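## Task

Place the orange microphone, head pointing up, in the holder of the stand that has no microphone, with the holder's jaws gripping its handle. At the end every other microphone must still sit in its own stand's holder, all stands must stand upright on the table, and none of this may depend on the robot holding anything.

## Robot and tools

ROBOT. Two six-joint arms with parallel grippers, named left_arm and right_arm. Scene frame: origin on the table top midway between the arms, +z up, +x out across the table, left_arm on the +y side. Bases: left_arm at (+0.026, +0.264, 0) m, right_arm at (+0.044, -0.270, 0) m, each turned slightly about z. The names do not indicate image sides. Each gripper's fingers extend along its own +z axis and close along its own y axis. The reported end_effector_position is the point between the finger pads, just under 1 cm inside the fingertips. Joint ranges (rad), base to hand: waist -2.618 to 3.054, shoulder 0 to 3.142, elbow 0 to 3.142, wrist pitch -1.571 to 1.571, wrist yaw -1.571 to 1.571, wrist roll -2.094 to 2.094.

CAMERAS. cam_head_left, cam_head_right (fixed, above and behind), cam_left_wrist, cam_right_wrist; all 896x504 pixels. Calibration is approximate; wrist camera poses follow the arm joints.

execute_actions. Argument actions is a list holding one action, one wait, or nothing. Empty list: no command, returns current state with pictures. Action: {"rows": [...], "steps": n}, 1 to 15 rows, steps 4 to 15 (default 15), each step 1/30 s; the last row repeats to fill the steps. Wait: {"steps": n}, up to 300, counted from the previous result, so reply time is included. Optional pictures true/false.

ROW LAYOUT (also used by move's target). One flat list of 14 numbers, each in [-1, 1], always covering both arms: left_arm dx, dy, dz, rx, ry, rz, opening, then right_arm dx, dy, dz, rx, ry, rz, opening. The first six per arm are an offset, not a pose, expressed in that gripper's own axes and measured from the gripper pose in the most recent result that showed it (before any such result in the scene, or in a second or later call within one reply: from where the gripper is when that call begins). Every row is measured from that same reference, not from the row before. Scale: 1.0 equals 0.6 m for dx, dy, dz and 180 degrees for the rotation; rx, ry, rz form a single rotation vector. Opening is absolute: +1 fully open (0.087 m), -1 closed. All zeros is not a pause: it pulls the arm back to the reference pose. To hold one arm still, give it the offset back to its wanted pose in the first call of a reply, zeros afterwards, and always its desired opening.

move. target: one 14-number row as above. speed: top path speed in m/s, 0.002 to 0.5, default 0.25; rotation is capped at twice that in rad/s. Both grippers follow straight lines that finish together, lasting 0.5 to 10 s (cut off at 10 s). Opening is sent at the start. Paths ignore obstacles and the other arm; grippers lag, stray, and may overshoot speed near full reach. Faster contact and targets placed deeper past contact press harder. The result adds a move: line giving the ending (done, off_target, moving, held, fault) and limits (paced = pose clipped; held = some steps blocked, after which the arm may jump fast), plus each gripper's remaining distance.

wait. seconds, 0 to 10; sends nothing new.

zoom_image. camera (one of the four names) and region [x0, y0, x1, y1] in that camera's pixels, origin top-left, at most 504 by 504. Gives a closer look at the latest image.

read_manual. section "licences" (default); only licence text, no motion.

finished_scene. scene: the current scene's number. Irreversible; the result reports success and starts the next task. Replying with no tool call ends everything.

CONTROL FACTS. Each step the commanded pose is clipped to within 70 mm and 16 degrees of the measured pose; the IK favours position over orientation. Friction can leave the hand up to about 31 mm short, and tiny commands may do nothing. After an action ends the arm only continues to its last clipped pose, so read the result and send the remainder. The final 4 steps of each action are held back and run during your next reply; an action therefore needs at least 4 steps. The simulation keeps running while you reply.

RESULT LINES. The state line left_arm: ... | right_arm: ... gives each gripper's position (m) and quat_wxyz in the scene frame; printed positions can be off, more so at long reach. grip_measured is the finger opening on the command scale (readings can be off by about 1 mm). HELD marks steps where the clearance check withheld your command; pose unreachable names the affected arm. Hand target (only when nothing is held back) shows where the controller is driving each gripper. FAULT and OVER-TEMPERATURE FAULT lines mean an arm stopped; MOTOR HOT warns from 75 °C.

GRASPING. To hold something, command an opening about 0.02 below grip_measured; smaller margins grip more gently. Each pad pushes about 20 N at most; closing fast squeezes harder and can spring the fingers open. Holding loads heats motors, even while you think: at 90 °C the arm stops for 10 s, at 100 °C it goes limp and drops.

AVOID. Knocking or placing anything off the table, tipping stands, dropping or slipping microphones, slamming, hard pushes, and letting the arms strike or press each other. Occasional external tugs on held parts or nudges to loose items may happen.

Each tool is called after ">>>" as name([rows], argument=value, ...), one row to a line, values as JSON.

## Session

>>> execute_actions(actions=[])

Scene clock: 0.00 s of 4800.00 s.
left_arm: end_effector_position=(+0.5908, +0.3695, +0.3270) grip_measured=+1.000 end_effector_quat_wxyz=(+0.695, -0.600, +0.313, -0.244) | right_arm: end_effector_position=(+0.2007, -0.4827, +0.3664) grip_measured=+1.000 end_effector_quat_wxyz=(-0.156, -0.621, +0.696, -0.325)
Joint positions: left_arm=[ 0.152  1.839  1.366  0.585 -0.711 -1.356  0.087] | right_arm=[-0.623  1.204  1.72  -1.528  0.512 -2.083  0.087]
Joint velocities: left_arm=[ 0.017 -0.007 -0.017 -0.066 -0.022  0.007  0.   ] | right_arm=[-0.012 -0.007  0.002 -0.007  0.051 -0.051  0.   ]
Hand target (left_arm): +0.591, +0.369, +0.327; +0.695, -0.600, +0.313, -0.244
Hand target (right_arm): +0.201, -0.483, +0.366; -0.156, -0.621, +0.696, -0.325

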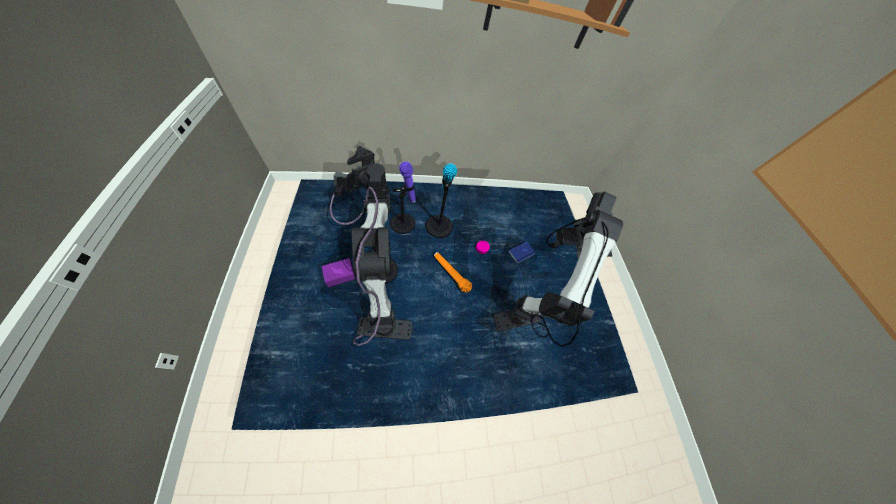

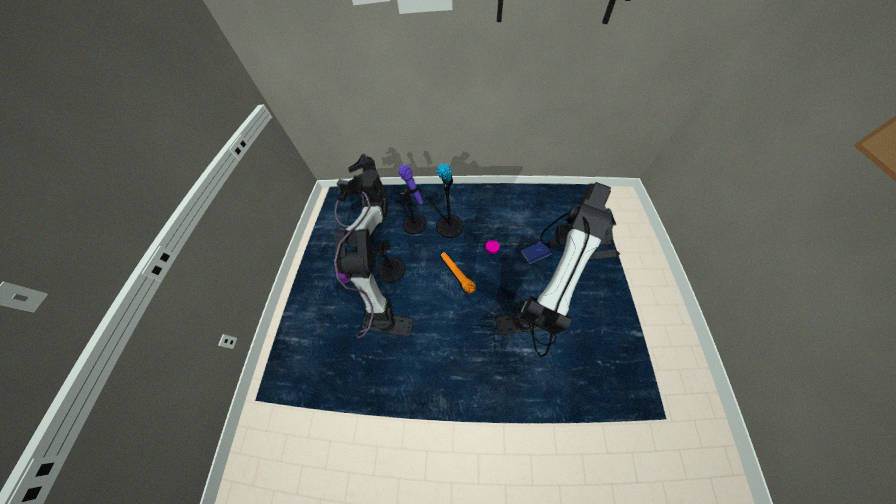

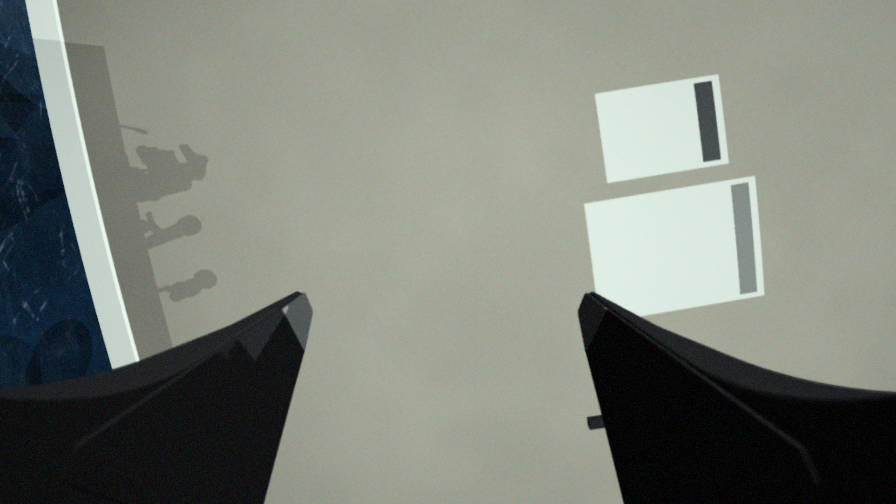

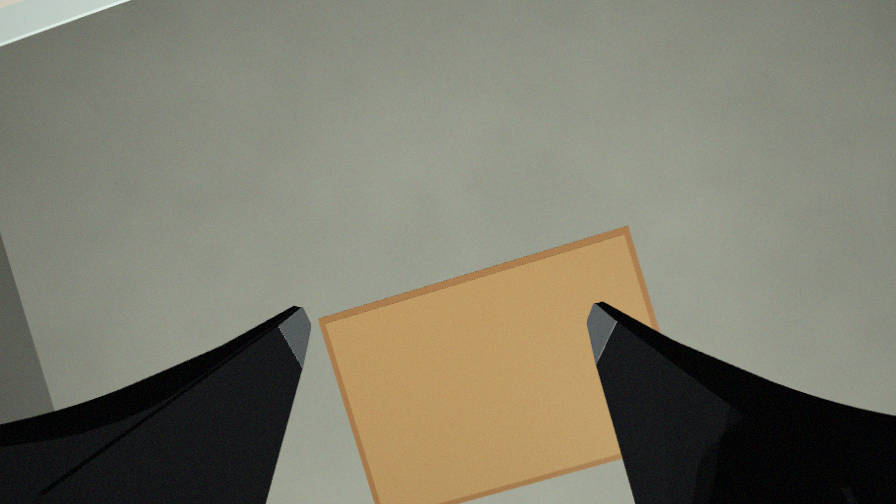

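>>> zoom_image(camera="cam_head_right", region=[320, 140, 560, 350])

>>> zoom_image(camera="cam_head_left", region=[310, 140, 550, 350])

Region (320, 140, 560, 350) of cam_head_right's 896x504 image, scaled by 2.100, with more detail than that image has; it fills the top 441 rows of this view, and the rest is white.

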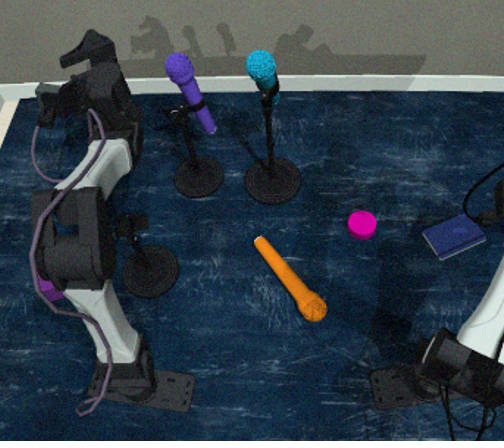

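Region (310, 140, 550, 350) of cam_head_left's 896x504 image, scaled by 2.100, with more detail than that image has; it fills the top 441 rows of this view, and the rest is white.

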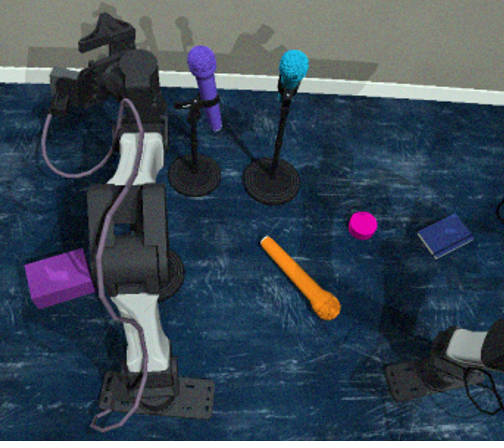

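>>> move(target=[-0.561,-0.015,-0.070,-0.0276,-0.192,0.0163,1,0,0,0,0,0,0,1], speed=0.25)

>>> zoom_image(camera="cam_head_right", region=[340, 150, 480, 300])

>>> zoom_image(camera="cam_head_left", region=[330, 150, 470, 300])

Scene clock: 3.20 s of 4800.00 s.
left_arm: end_effector_position=(+0.3350, +0.5849, +0.3841) grip_measured=+1.000 end_effector_quat_wxyz=(+0.738, -0.665, +0.113, -0.023) | right_arm: end_effector_position=(+0.2007, -0.4827, +0.3664) grip_measured=+1.000 end_effector_quat_wxyz=(-0.156, -0.621, +0.696, -0.325)
Joint positions: left_arm=[ 0.705  1.326  1.065  0.389 -0.775 -1.344  0.087] | right_arm=[-0.623  1.204  1.72  -1.528  0.512 -2.083  0.087]
Joint velocities: left_arm=[ 0.007 -0.007  0.022 -0.007 -0.051  0.007  0.   ] | right_arm=[-0.022  0.007 -0.002  0.022  0.081  0.066  0.   ]
Hand target (left_arm): +0.332, +0.584, +0.384; +0.737, -0.665, +0.115, -0.026
Hand target (right_arm): +0.201, -0.483, +0.366; -0.156, -0.621, +0.696, -0.325
Off the commanded pose (left_arm): 0.008 m, 1 deg.
Off the commanded pose (right_arm): 0.000 m, 0 deg.
Kept back: nothing.
move: done
camera_calibration (this result's frames):
cam_left_wrist: T_world_to_cam=[[0.119165, -0.106526, 0.987143, -0.357984], [0.45692, -0.876807, -0.149777, 0.434423], [0.881489, 0.468894, -0.0558106, -0.410962], [0, 0, 0, 1]] pos_world=[0.206421, 0.535468, 0.395512]

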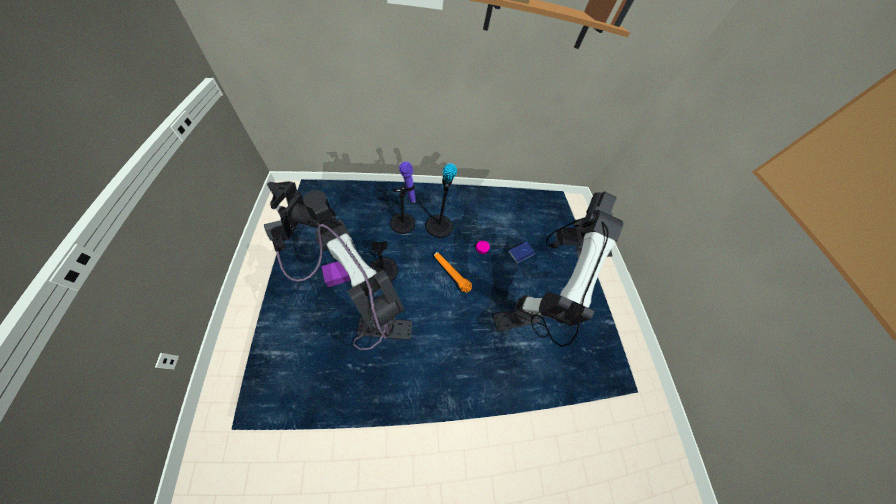

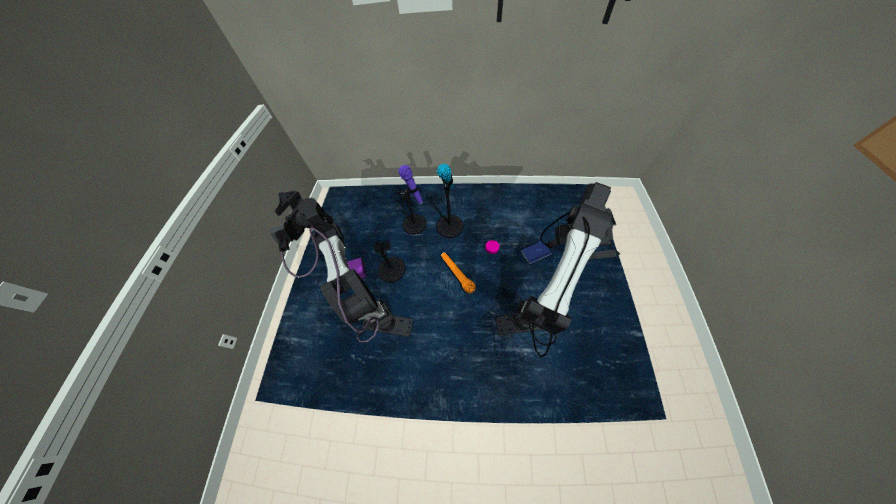

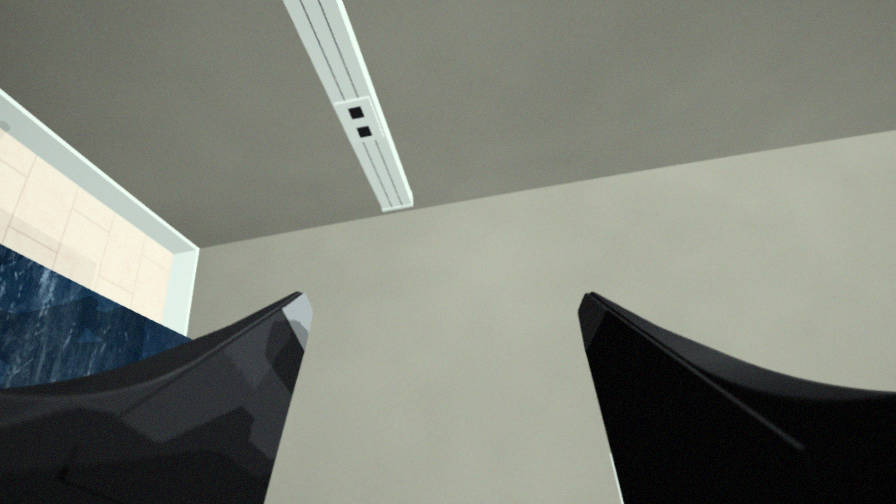

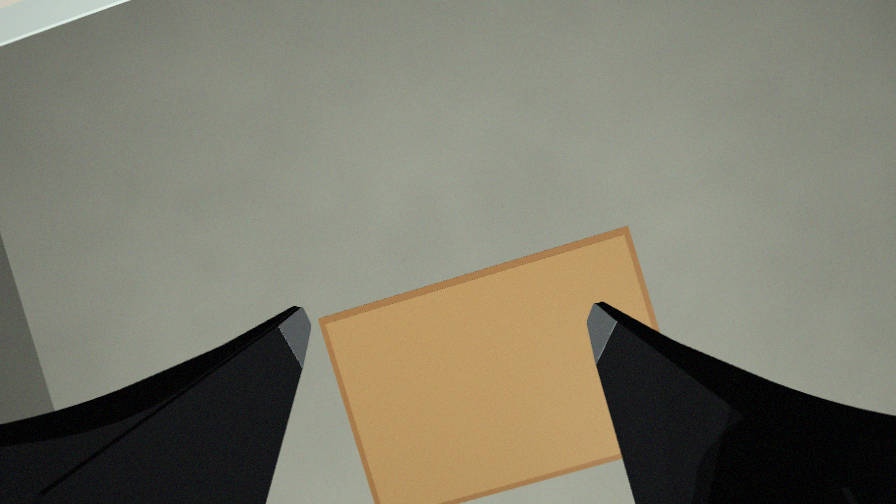

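Region (340, 150, 480, 300) of cam_head_right's 896x504 image, scaled by 3.360, with more detail than that image has; it fills the left 470 columns of this view, and the rest is white.

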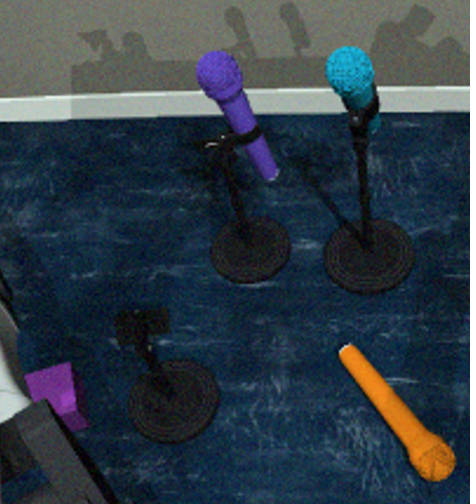

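Region (330, 150, 470, 300) of cam_head_left's 896x504 image, scaled by 3.360, with more detail than that image has; it fills the left 470 columns of this view, and the rest is white.

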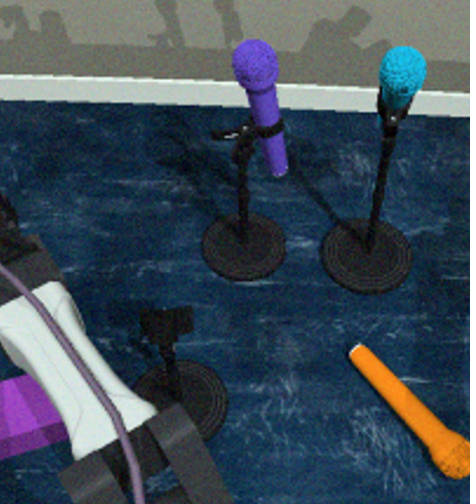

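>>> move(target=[0,0,0,0,0,0,1,0,0,0,0,0,0.64,1], speed=0.5)

Scene clock: 6.97 s of 4800.00 s.
left_arm: end_effector_position=(+0.3352, +0.5848, +0.3837) grip_measured=+1.000 end_effector_quat_wxyz=(+0.738, -0.665, +0.114, -0.023) | right_arm: end_effector_position=(+0.1966, -0.4800, +0.3687) grip_measured=+1.000 end_effector_quat_wxyz=(+0.206, +0.245, +0.893, -0.317)
Joint positions: left_arm=[ 0.705  1.326  1.065  0.387 -0.774 -1.344  0.087] | right_arm=[-0.768  1.425  2.095 -1.574  0.431 -0.238  0.087]
Joint velocities: left_arm=[-0.002 -0.022 -0.027  0.007 -0.022 -0.066  0.   ] | right_arm=[-0.007 -0.007 -0.012  0.007 -0.022 -0.007  0.   ]
Hand target (left_arm): +0.335, +0.585, +0.384; +0.738, -0.665, +0.113, -0.023
Hand target (right_arm): +0.199, -0.483, +0.366; +0.202, +0.252, +0.894, -0.312
Off the commanded pose (left_arm): 0.000 m, 0 deg.
Off the commanded pose (right_arm): 0.005 m, 3 deg.
joint sent to its limit (right arm) — the command would take joint 4 (wrist pitch) past its lower limit, so that joint was sent only as far as its limit.
Kept back: nothing.
move: off_target (right_arm)
camera_calibration (this result's frames):
cam_left_wrist: T_world_to_cam=[[0.120687, -0.105731, 0.987044, -0.35854], [0.455675, -0.877466, -0.149709, 0.434979], [0.881927, 0.467839, -0.0577197, -0.409944], [0, 0, 0, 1]] pos_world=[0.206602, 0.535559, 0.395353]
cam_right_wrist: T_world_to_cam=[[-0.589157, -0.66913, 0.452945, -0.369278], [-0.660424, 0.721742, 0.207191, 0.422874], [-0.465548, -0.177068, -0.867129, 0.465045], [0, 0, 0, 1]] pos_world=[0.278214, -0.469956, 0.4829]

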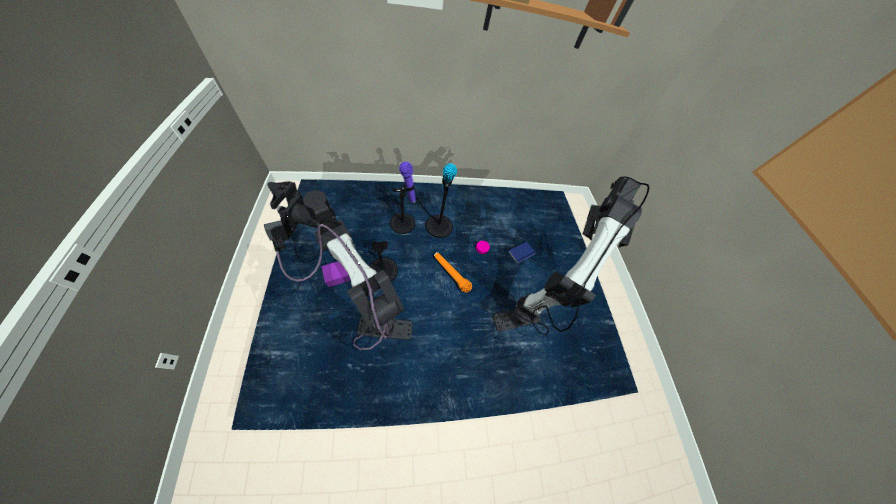

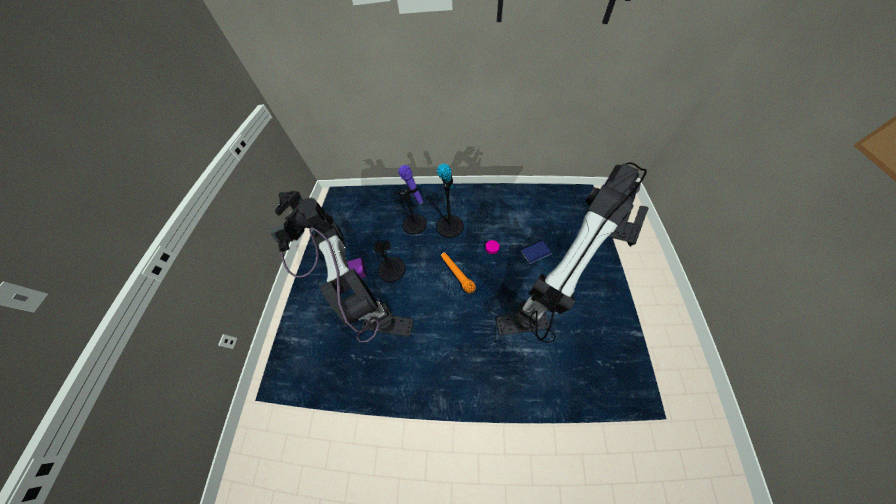

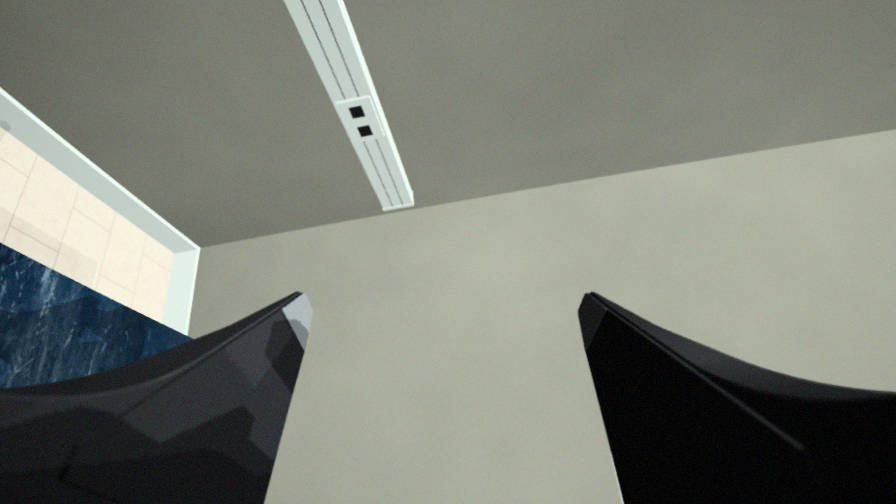

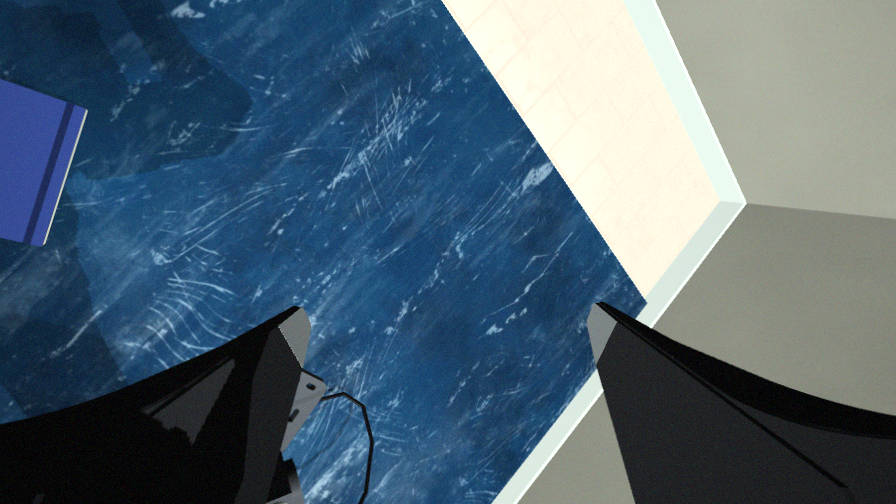

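>>> move(target=[0,0,0,0,0,0,1,-0.0925,0.581,-0.150,-0.2715,-0.2824,0.011,1], speed=0.35)

>>> move(target=[0,0,0,0,0,0,1,0.13,0.597,-0.304,-0.391,-0.145,0.034,1], speed=0.3)

Scene clock: 10.20 s of 4800.00 s.
left_arm: end_effector_position=(+0.3352, +0.5848, +0.3837) grip_measured=+1.000 end_effector_quat_wxyz=(+0.738, -0.665, +0.114, -0.023) | right_arm: end_effector_position=(+0.4189, -0.2088, +0.3148) grip_measured=+1.000 end_effector_quat_wxyz=(+0.655, +0.002, +0.756, -0.011)
Joint positions: left_arm=[ 0.705  1.326  1.065  0.387 -0.774 -1.344  0.087] | right_arm=[ 0.156  1.08   1.022 -0.091  0.319  0.033  0.087]
Joint velocities: left_arm=[-0.002  0.007  0.012 -0.037 -0.037  0.007  0.   ] | right_arm=[ 0.022 -0.012  0.002  0.066 -0.037 -0.022  0.   ]
Hand target (left_arm): +0.335, +0.585, +0.384; +0.738, -0.665, +0.114, -0.023
Hand target (right_arm): +0.425, -0.205, +0.300; +0.645, -0.007, +0.764, -0.013
Off the commanded pose (left_arm): 0.000 m, 0 deg.
Off the commanded pose (right_arm): 0.017 m, 2 deg.
Kept back: nothing.
move: off_target (right_arm)
camera_calibration (this result's frames):
cam_left_wrist: T_world_to_cam=[[0.120687, -0.105731, 0.987044, -0.35854], [0.455675, -0.877466, -0.149709, 0.434979], [0.881927, 0.467839, -0.0577197, -0.409944], [0, 0, 0, 1]] pos_world=[0.206602, 0.535559, 0.395353]
cam_right_wrist: T_world_to_cam=[[-0.0241826, -0.999638, -0.0117812, -0.191832], [-0.852437, 0.0267754, -0.522143, 0.550046], [0.52227, -0.00258403, -0.852776, 0.187987], [0, 0, 0, 1]] pos_world=[0.366061, -0.206004, 0.445253]

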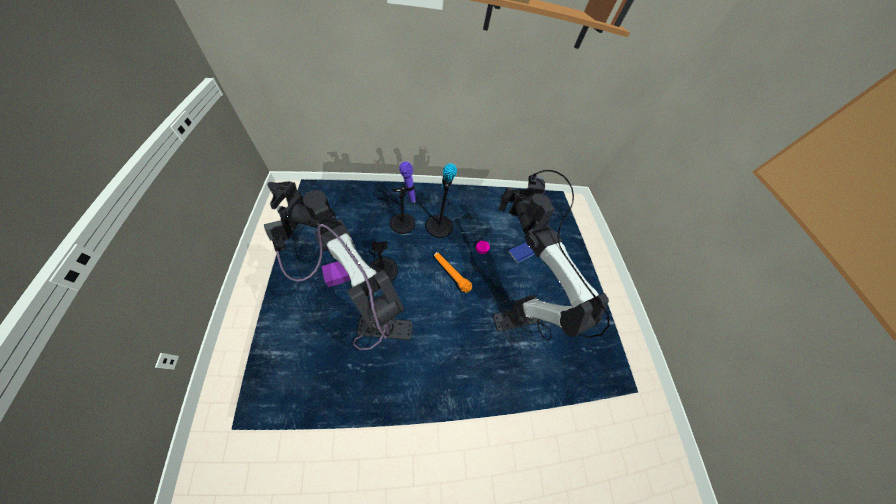

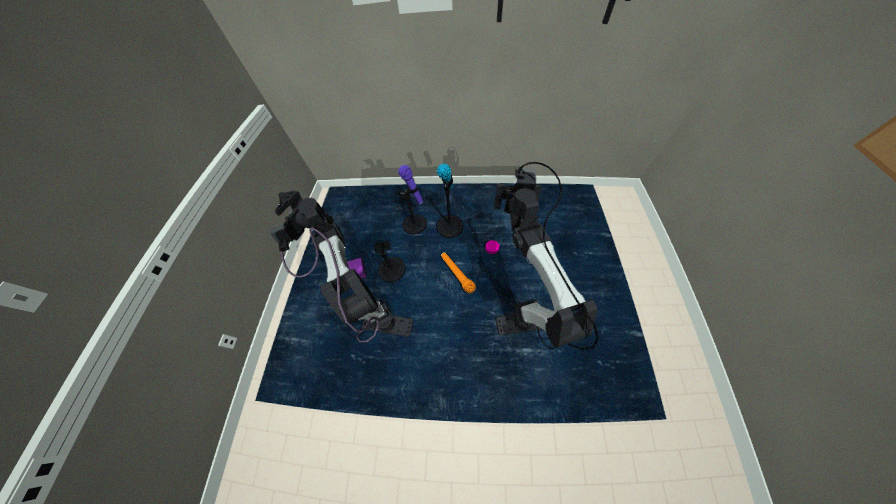

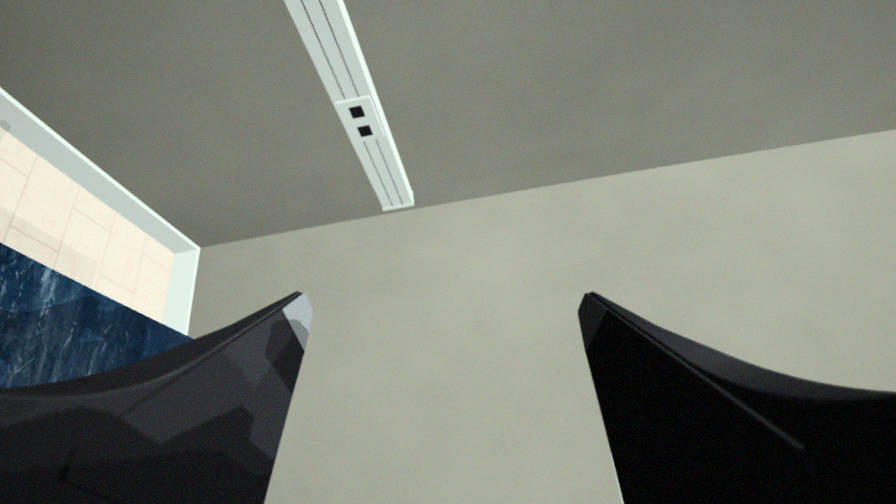

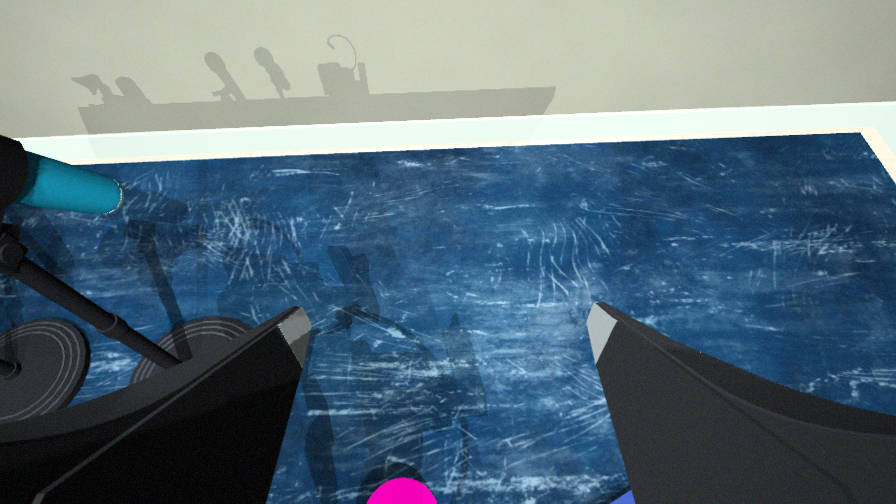

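Scene clock: 13.13 s of 4800.00 s.
left_arm: end_effector_position=(+0.3352, +0.5848, +0.3837) grip_measured=+1.000 end_effector_quat_wxyz=(+0.738, -0.665, +0.114, -0.023) | right_arm: end_effector_position=(+0.2385, +0.1491, +0.2601) grip_measured=+1.000 end_effector_quat_wxyz=(+0.685, -0.339, +0.467, +0.444)
Joint positions: left_arm=[ 0.705  1.326  1.065  0.387 -0.774 -1.344  0.087] | right_arm=[ 0.955  1.568  0.632  1.277 -0.096 -0.019  0.087]
Joint velocities: left_arm=[-0.037 -0.012 -0.027 -0.007  0.007 -0.007  0.   ] | right_arm=[ 0.007 -0.017 -0.007  0.066  0.066  0.022  0.   ]
Hand target (left_arm): +0.335, +0.585, +0.384; +0.738, -0.665, +0.114, -0.023
Hand target (right_arm): +0.237, +0.155, +0.262; +0.687, -0.341, +0.459, +0.448
Off the commanded pose (left_arm): 0.000 m, 0 deg.
Off the commanded pose (right_arm): 0.006 m, 1 deg.
Kept back: nothing.
move: done
camera_calibration (this result's frames):
cam_left_wrist: T_world_to_cam=[[0.120687, -0.105731, 0.987044, -0.35854], [0.455675, -0.877466, -0.149709, 0.434979], [0.881927, 0.467839, -0.0577197, -0.409944], [0, 0, 0, 1]] pos_world=[0.206602, 0.535559, 0.395353]
cam_right_wrist: T_world_to_cam=[[0.928689, -0.370089, 0.0238751, -0.16945], [-0.170999, -0.484447, -0.857946, 0.359155], [0.329083, 0.792682, -0.513185, 0.0756742], [0, 0, 0, 1]] pos_world=[0.193878, 0.0512941, 0.351016]

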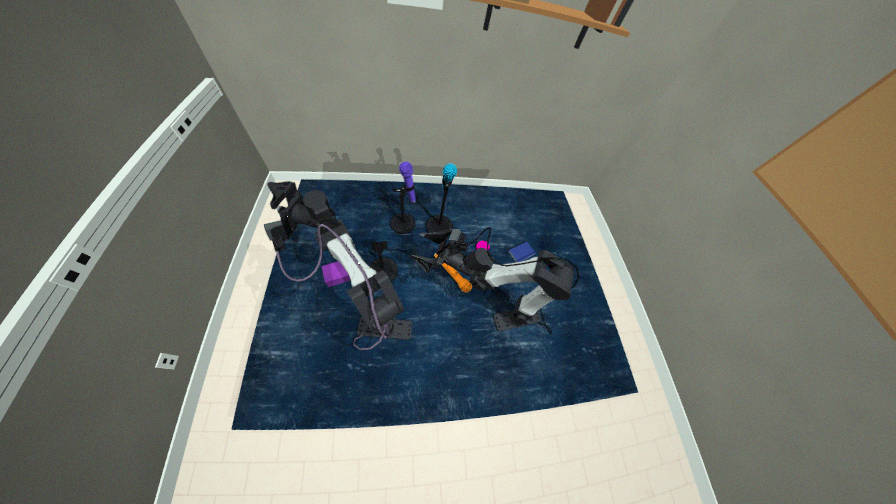

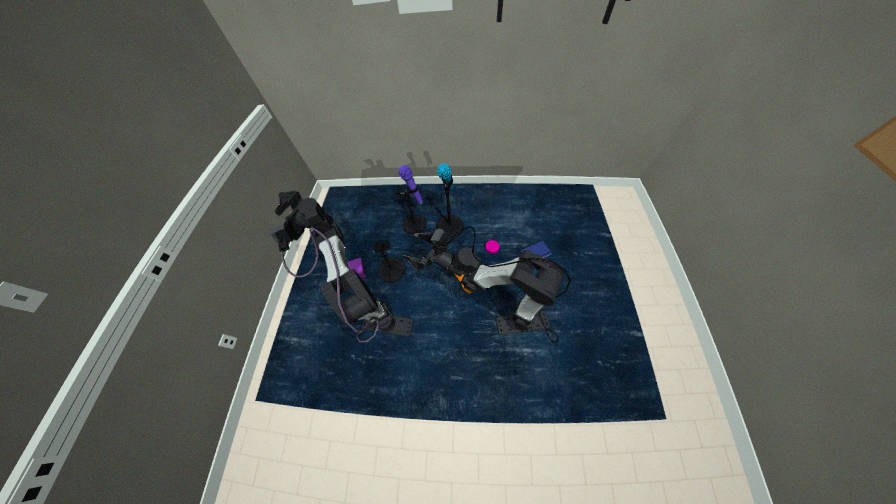

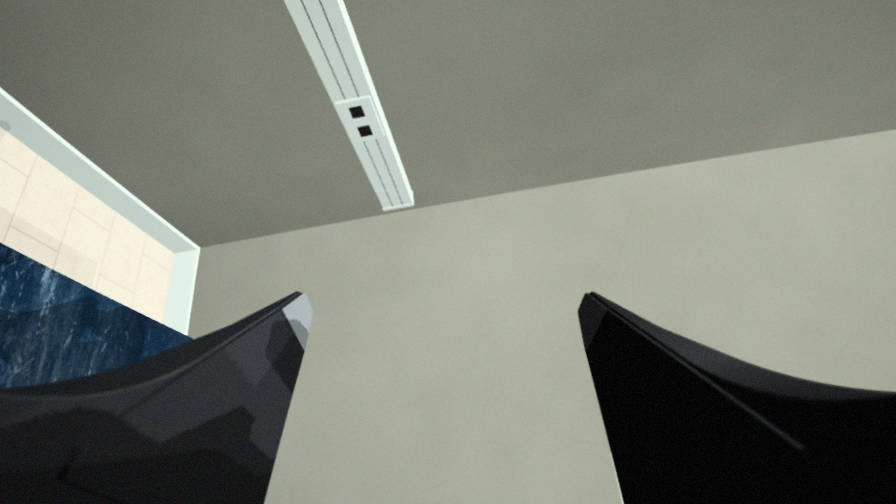

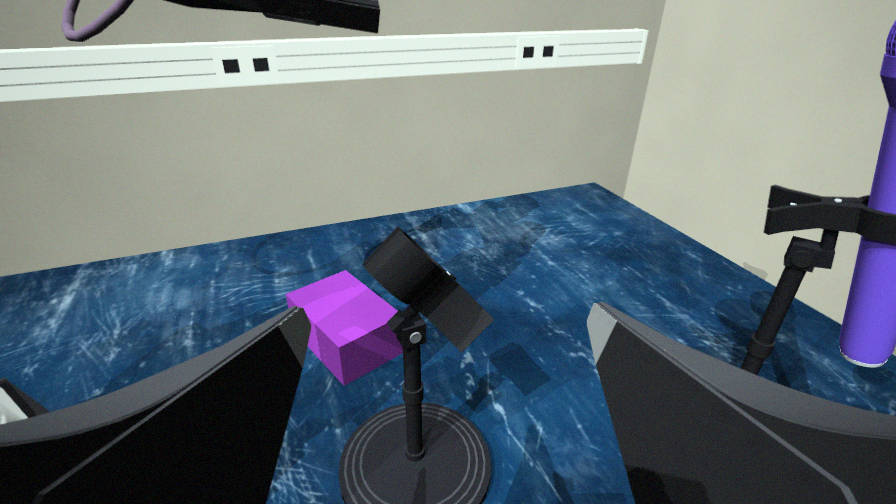

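>>> zoom_image(camera="cam_right_wrist", region=[320, 190, 560, 400])

>>> zoom_image(camera="cam_right_wrist", region=[720, 150, 896, 330])

Region (320, 190, 560, 400) of cam_right_wrist's 896x504 image, scaled by 2.100, with more detail than that image has; it fills the top 441 rows of this view, and the rest is white.

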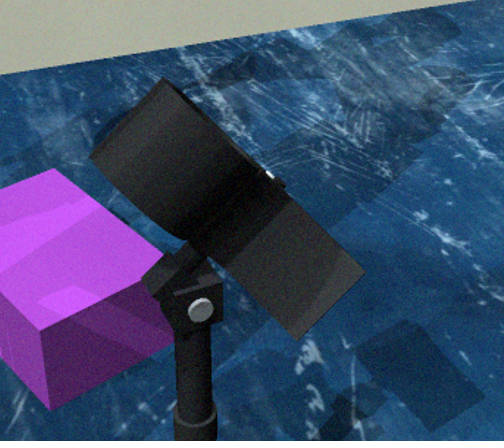

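Region (720, 150, 896, 330) of cam_right_wrist's 896x504 image, scaled by 2.800, with more detail than that image has; it fills the left 493 columns of this view, and the rest is white.

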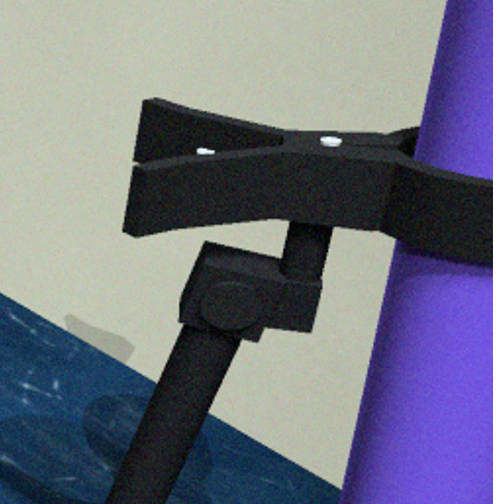

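>>> move(target=[0.09,0.019,-0.472,0.244,0.454,0.4585,1,-0.147,-0.517,-0.543,0.376,0.105,-0.05,1], speed=0.35)

Scene clock: 21.60 s of 4800.00 s.
left_arm: end_effector_position=(+0.3237, +0.3003, +0.3354) grip_measured=+1.000 end_effector_quat_wxyz=(+0.497, -0.005, +0.868, -0.000) | right_arm: end_effector_position=(+0.3960, -0.2779, +0.2397) grip_measured=+1.000 end_effector_quat_wxyz=(+0.702, +0.003, +0.712, +0.008)
Joint positions: left_arm=[ 0.324  1.113  1.5   -0.927  0.176  0.099  0.087] | right_arm=[-0.204  0.887  0.515  0.359 -0.066  0.015  0.087]
Joint velocities: left_arm=[ 0.002  0.017 -0.012 -0.037 -0.007  0.051  0.   ] | right_arm=[-0.002 -0.032 -0.002 -0.037 -0.007 -0.081  0.   ]
Hand target (left_arm): +0.326, +0.300, +0.337; +0.494, -0.001, +0.870, +0.003
Hand target (right_arm): +0.400, -0.280, +0.240; +0.698, +0.001, +0.716, +0.005
Off the commanded pose (left_arm): 0.008 m, 1 deg.
Off the commanded pose (right_arm): 0.011 m, 1 deg.
Kept back: nothing.
After step 90, 1.67 s passed at rest.
move: off_target (right_arm)
camera_calibration (this result's frames):
cam_left_wrist: T_world_to_cam=[[0.0157237, -0.999876, -0.000451, 0.294143], [-0.98918, -0.0154896, -0.145889, 0.390847], [0.145864, 0.00274004, -0.989301, 0.420931], [0, 0, 0, 1]] pos_world=[0.320594, 0.299007, 0.47358]
cam_right_wrist: T_world_to_cam=[[0.00394771, -0.999121, -0.0417304, -0.266193], [-0.779444, 0.0230684, -0.626047, 0.488126], [0.62646, 0.0349979, -0.778668, 0.0870966], [0, 0, 0, 1]] pos_world=[0.326955, -0.280267, 0.362301]

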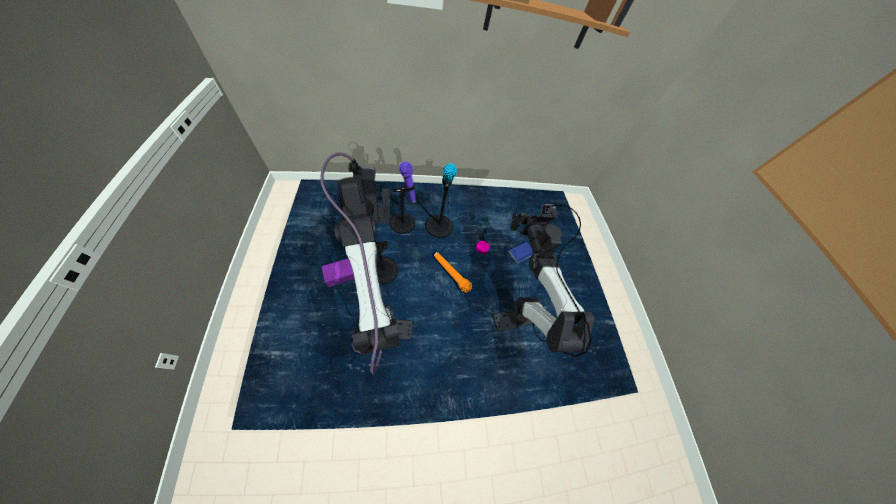

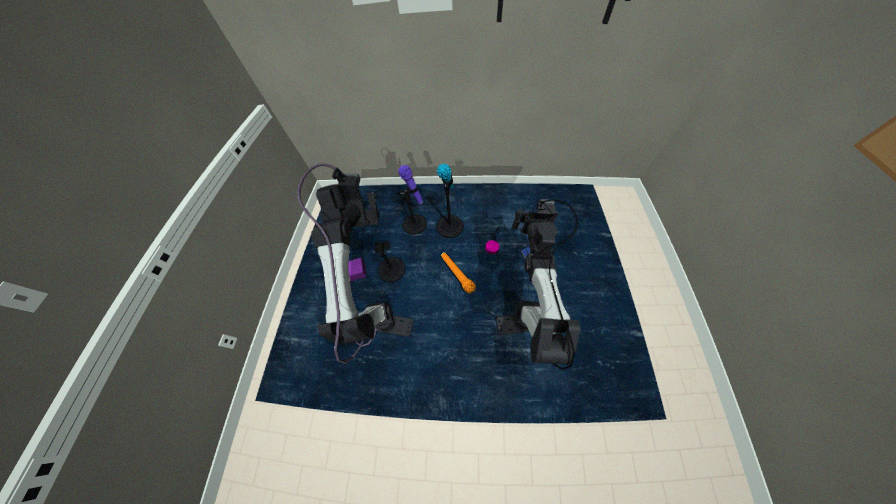

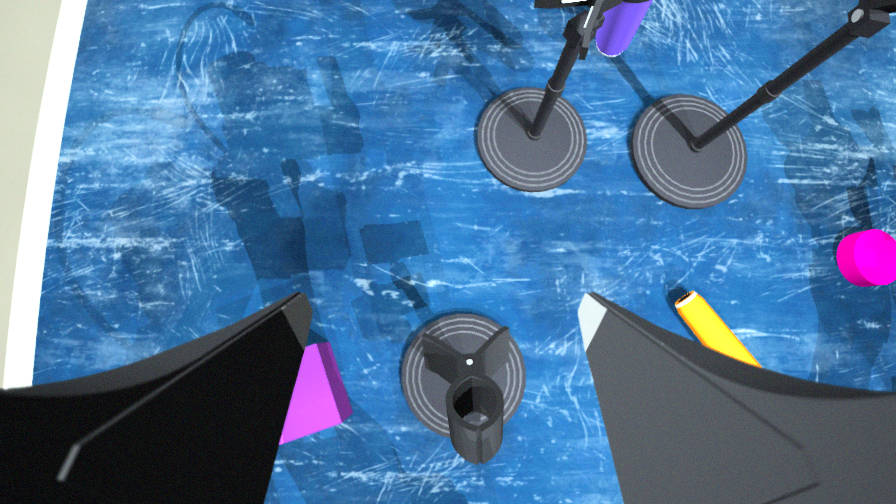

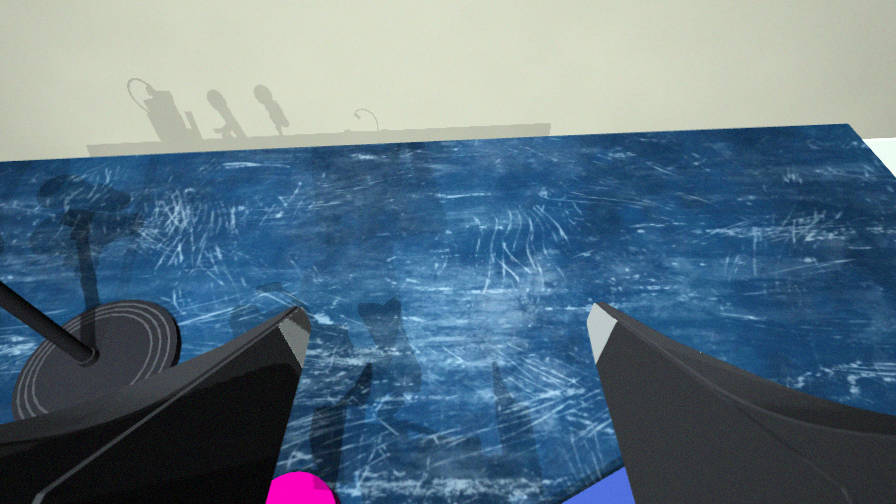

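>>> zoom_image(camera="cam_left_wrist", region=[380, 295, 560, 475])

Region (380, 295, 560, 475) of cam_left_wrist's 896x504 image, scaled by 2.800, with more detail than that image has.

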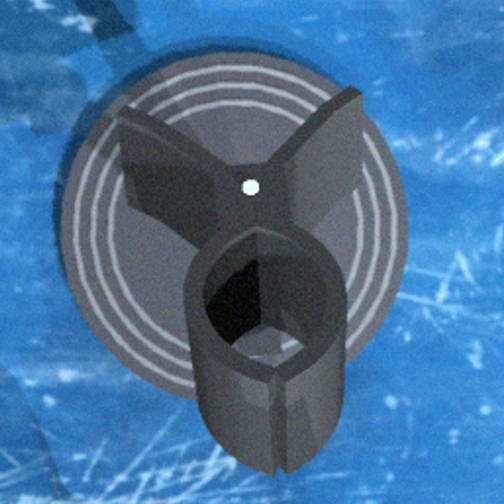

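>>> move(target=[0.294,-0.521,0.015,0.407,0.132,0.712,1,0,0,0,0,0,0,1], speed=0.4)

Scene clock: 26.00 s of 4800.00 s.
left_arm: end_effector_position=(+0.2416, -0.0119, +0.1749) grip_measured=+1.000 end_effector_quat_wxyz=(+0.001, +0.950, +0.311, +0.008) | right_arm: end_effector_position=(+0.3960, -0.2779, +0.2397) grip_measured=+1.000 end_effector_quat_wxyz=(+0.702, +0.003, +0.712, +0.008)
Joint positions: left_arm=[-0.92   1.899  1.9   -1.566 -0.015  1.476  0.087] | right_arm=[-0.204  0.887  0.515  0.359 -0.066  0.015  0.087]
Joint velocities: left_arm=[-0.007 -0.002 -0.007  0.007 -0.095 -0.007  0.   ] | right_arm=[ 0.007  0.002 -0.002 -0.051 -0.007  0.051  0.   ]
Hand target (left_arm): +0.242, -0.013, +0.179; -0.000, +0.953, +0.304, +0.014
Hand target (right_arm): +0.396, -0.278, +0.240; +0.702, +0.003, +0.712, +0.008
Off the commanded pose (left_arm): 0.007 m, 1 deg.
Off the commanded pose (right_arm): 0.000 m, 0 deg.
joint sent to its limit (left arm) — the command would take joint 4 (wrist pitch) past its lower limit, so that joint was sent only as far as its limit.
Kept back: nothing.
move: done
camera_calibration (this result's frames):
cam_left_wrist: T_world_to_cam=[[-0.589194, 0.807814, -0.0169195, 0.153761], [0.489668, 0.373648, 0.78779, -0.234521], [0.64271, 0.455876, -0.615712, 0.0949799], [0, 0, 0, 1]] pos_world=[0.144388, -0.0798813, 0.245835]
cam_right_wrist: T_world_to_cam=[[0.00432883, -0.999119, -0.0417358, -0.266275], [-0.779452, 0.0227745, -0.626047, 0.488046], [0.626447, 0.0352411, -0.778667, 0.0871674], [0, 0, 0, 1]] pos_world=[0.326955, -0.280227, 0.362301]

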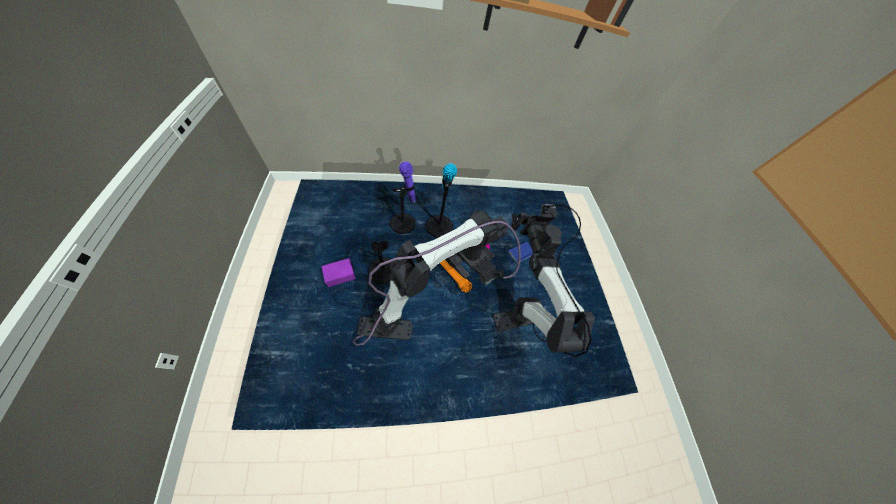

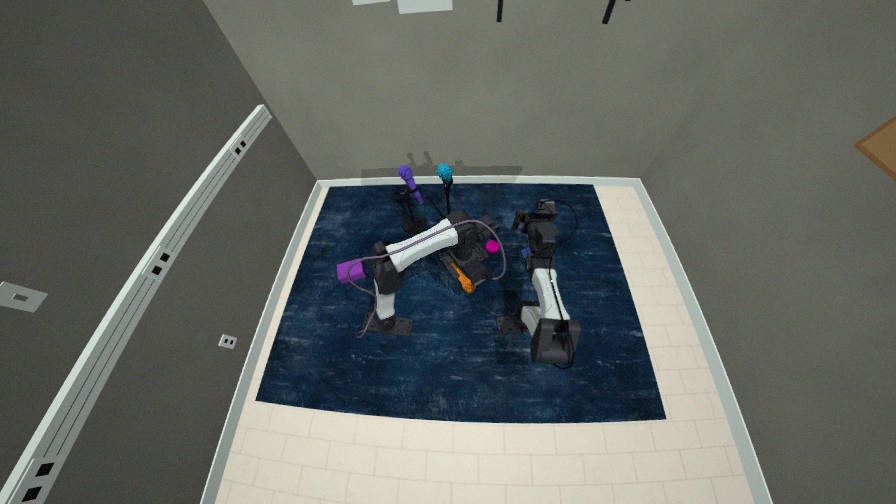

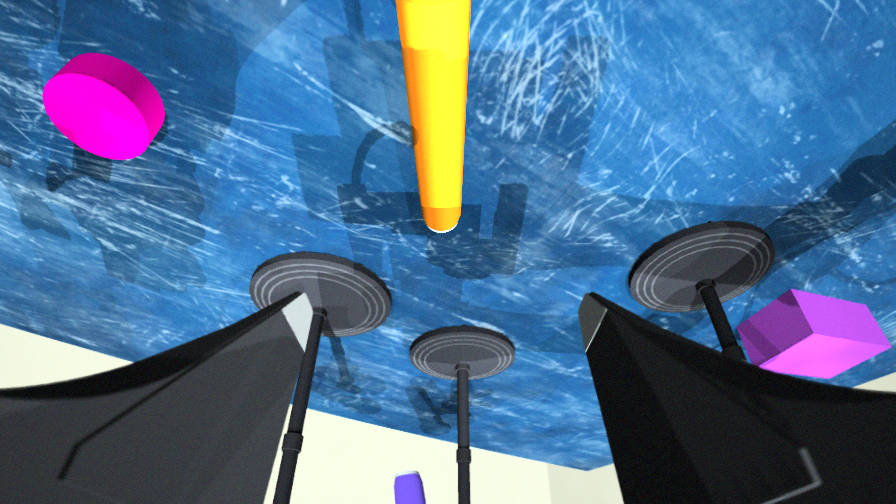

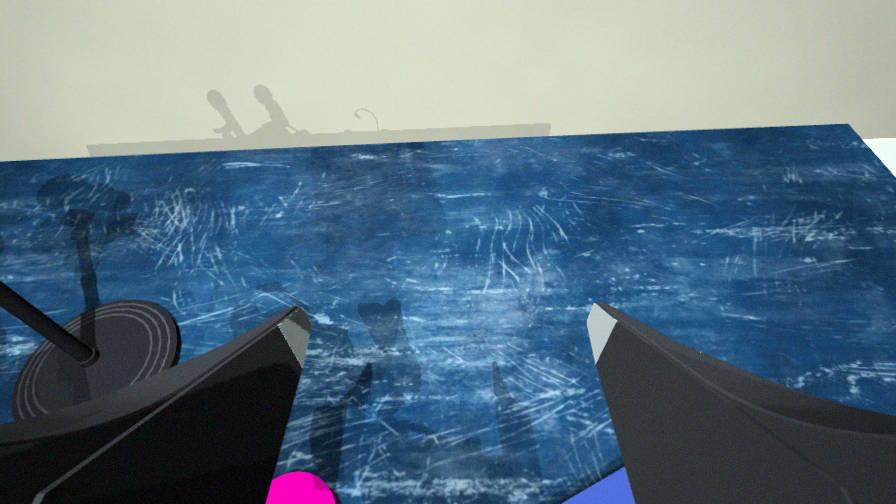

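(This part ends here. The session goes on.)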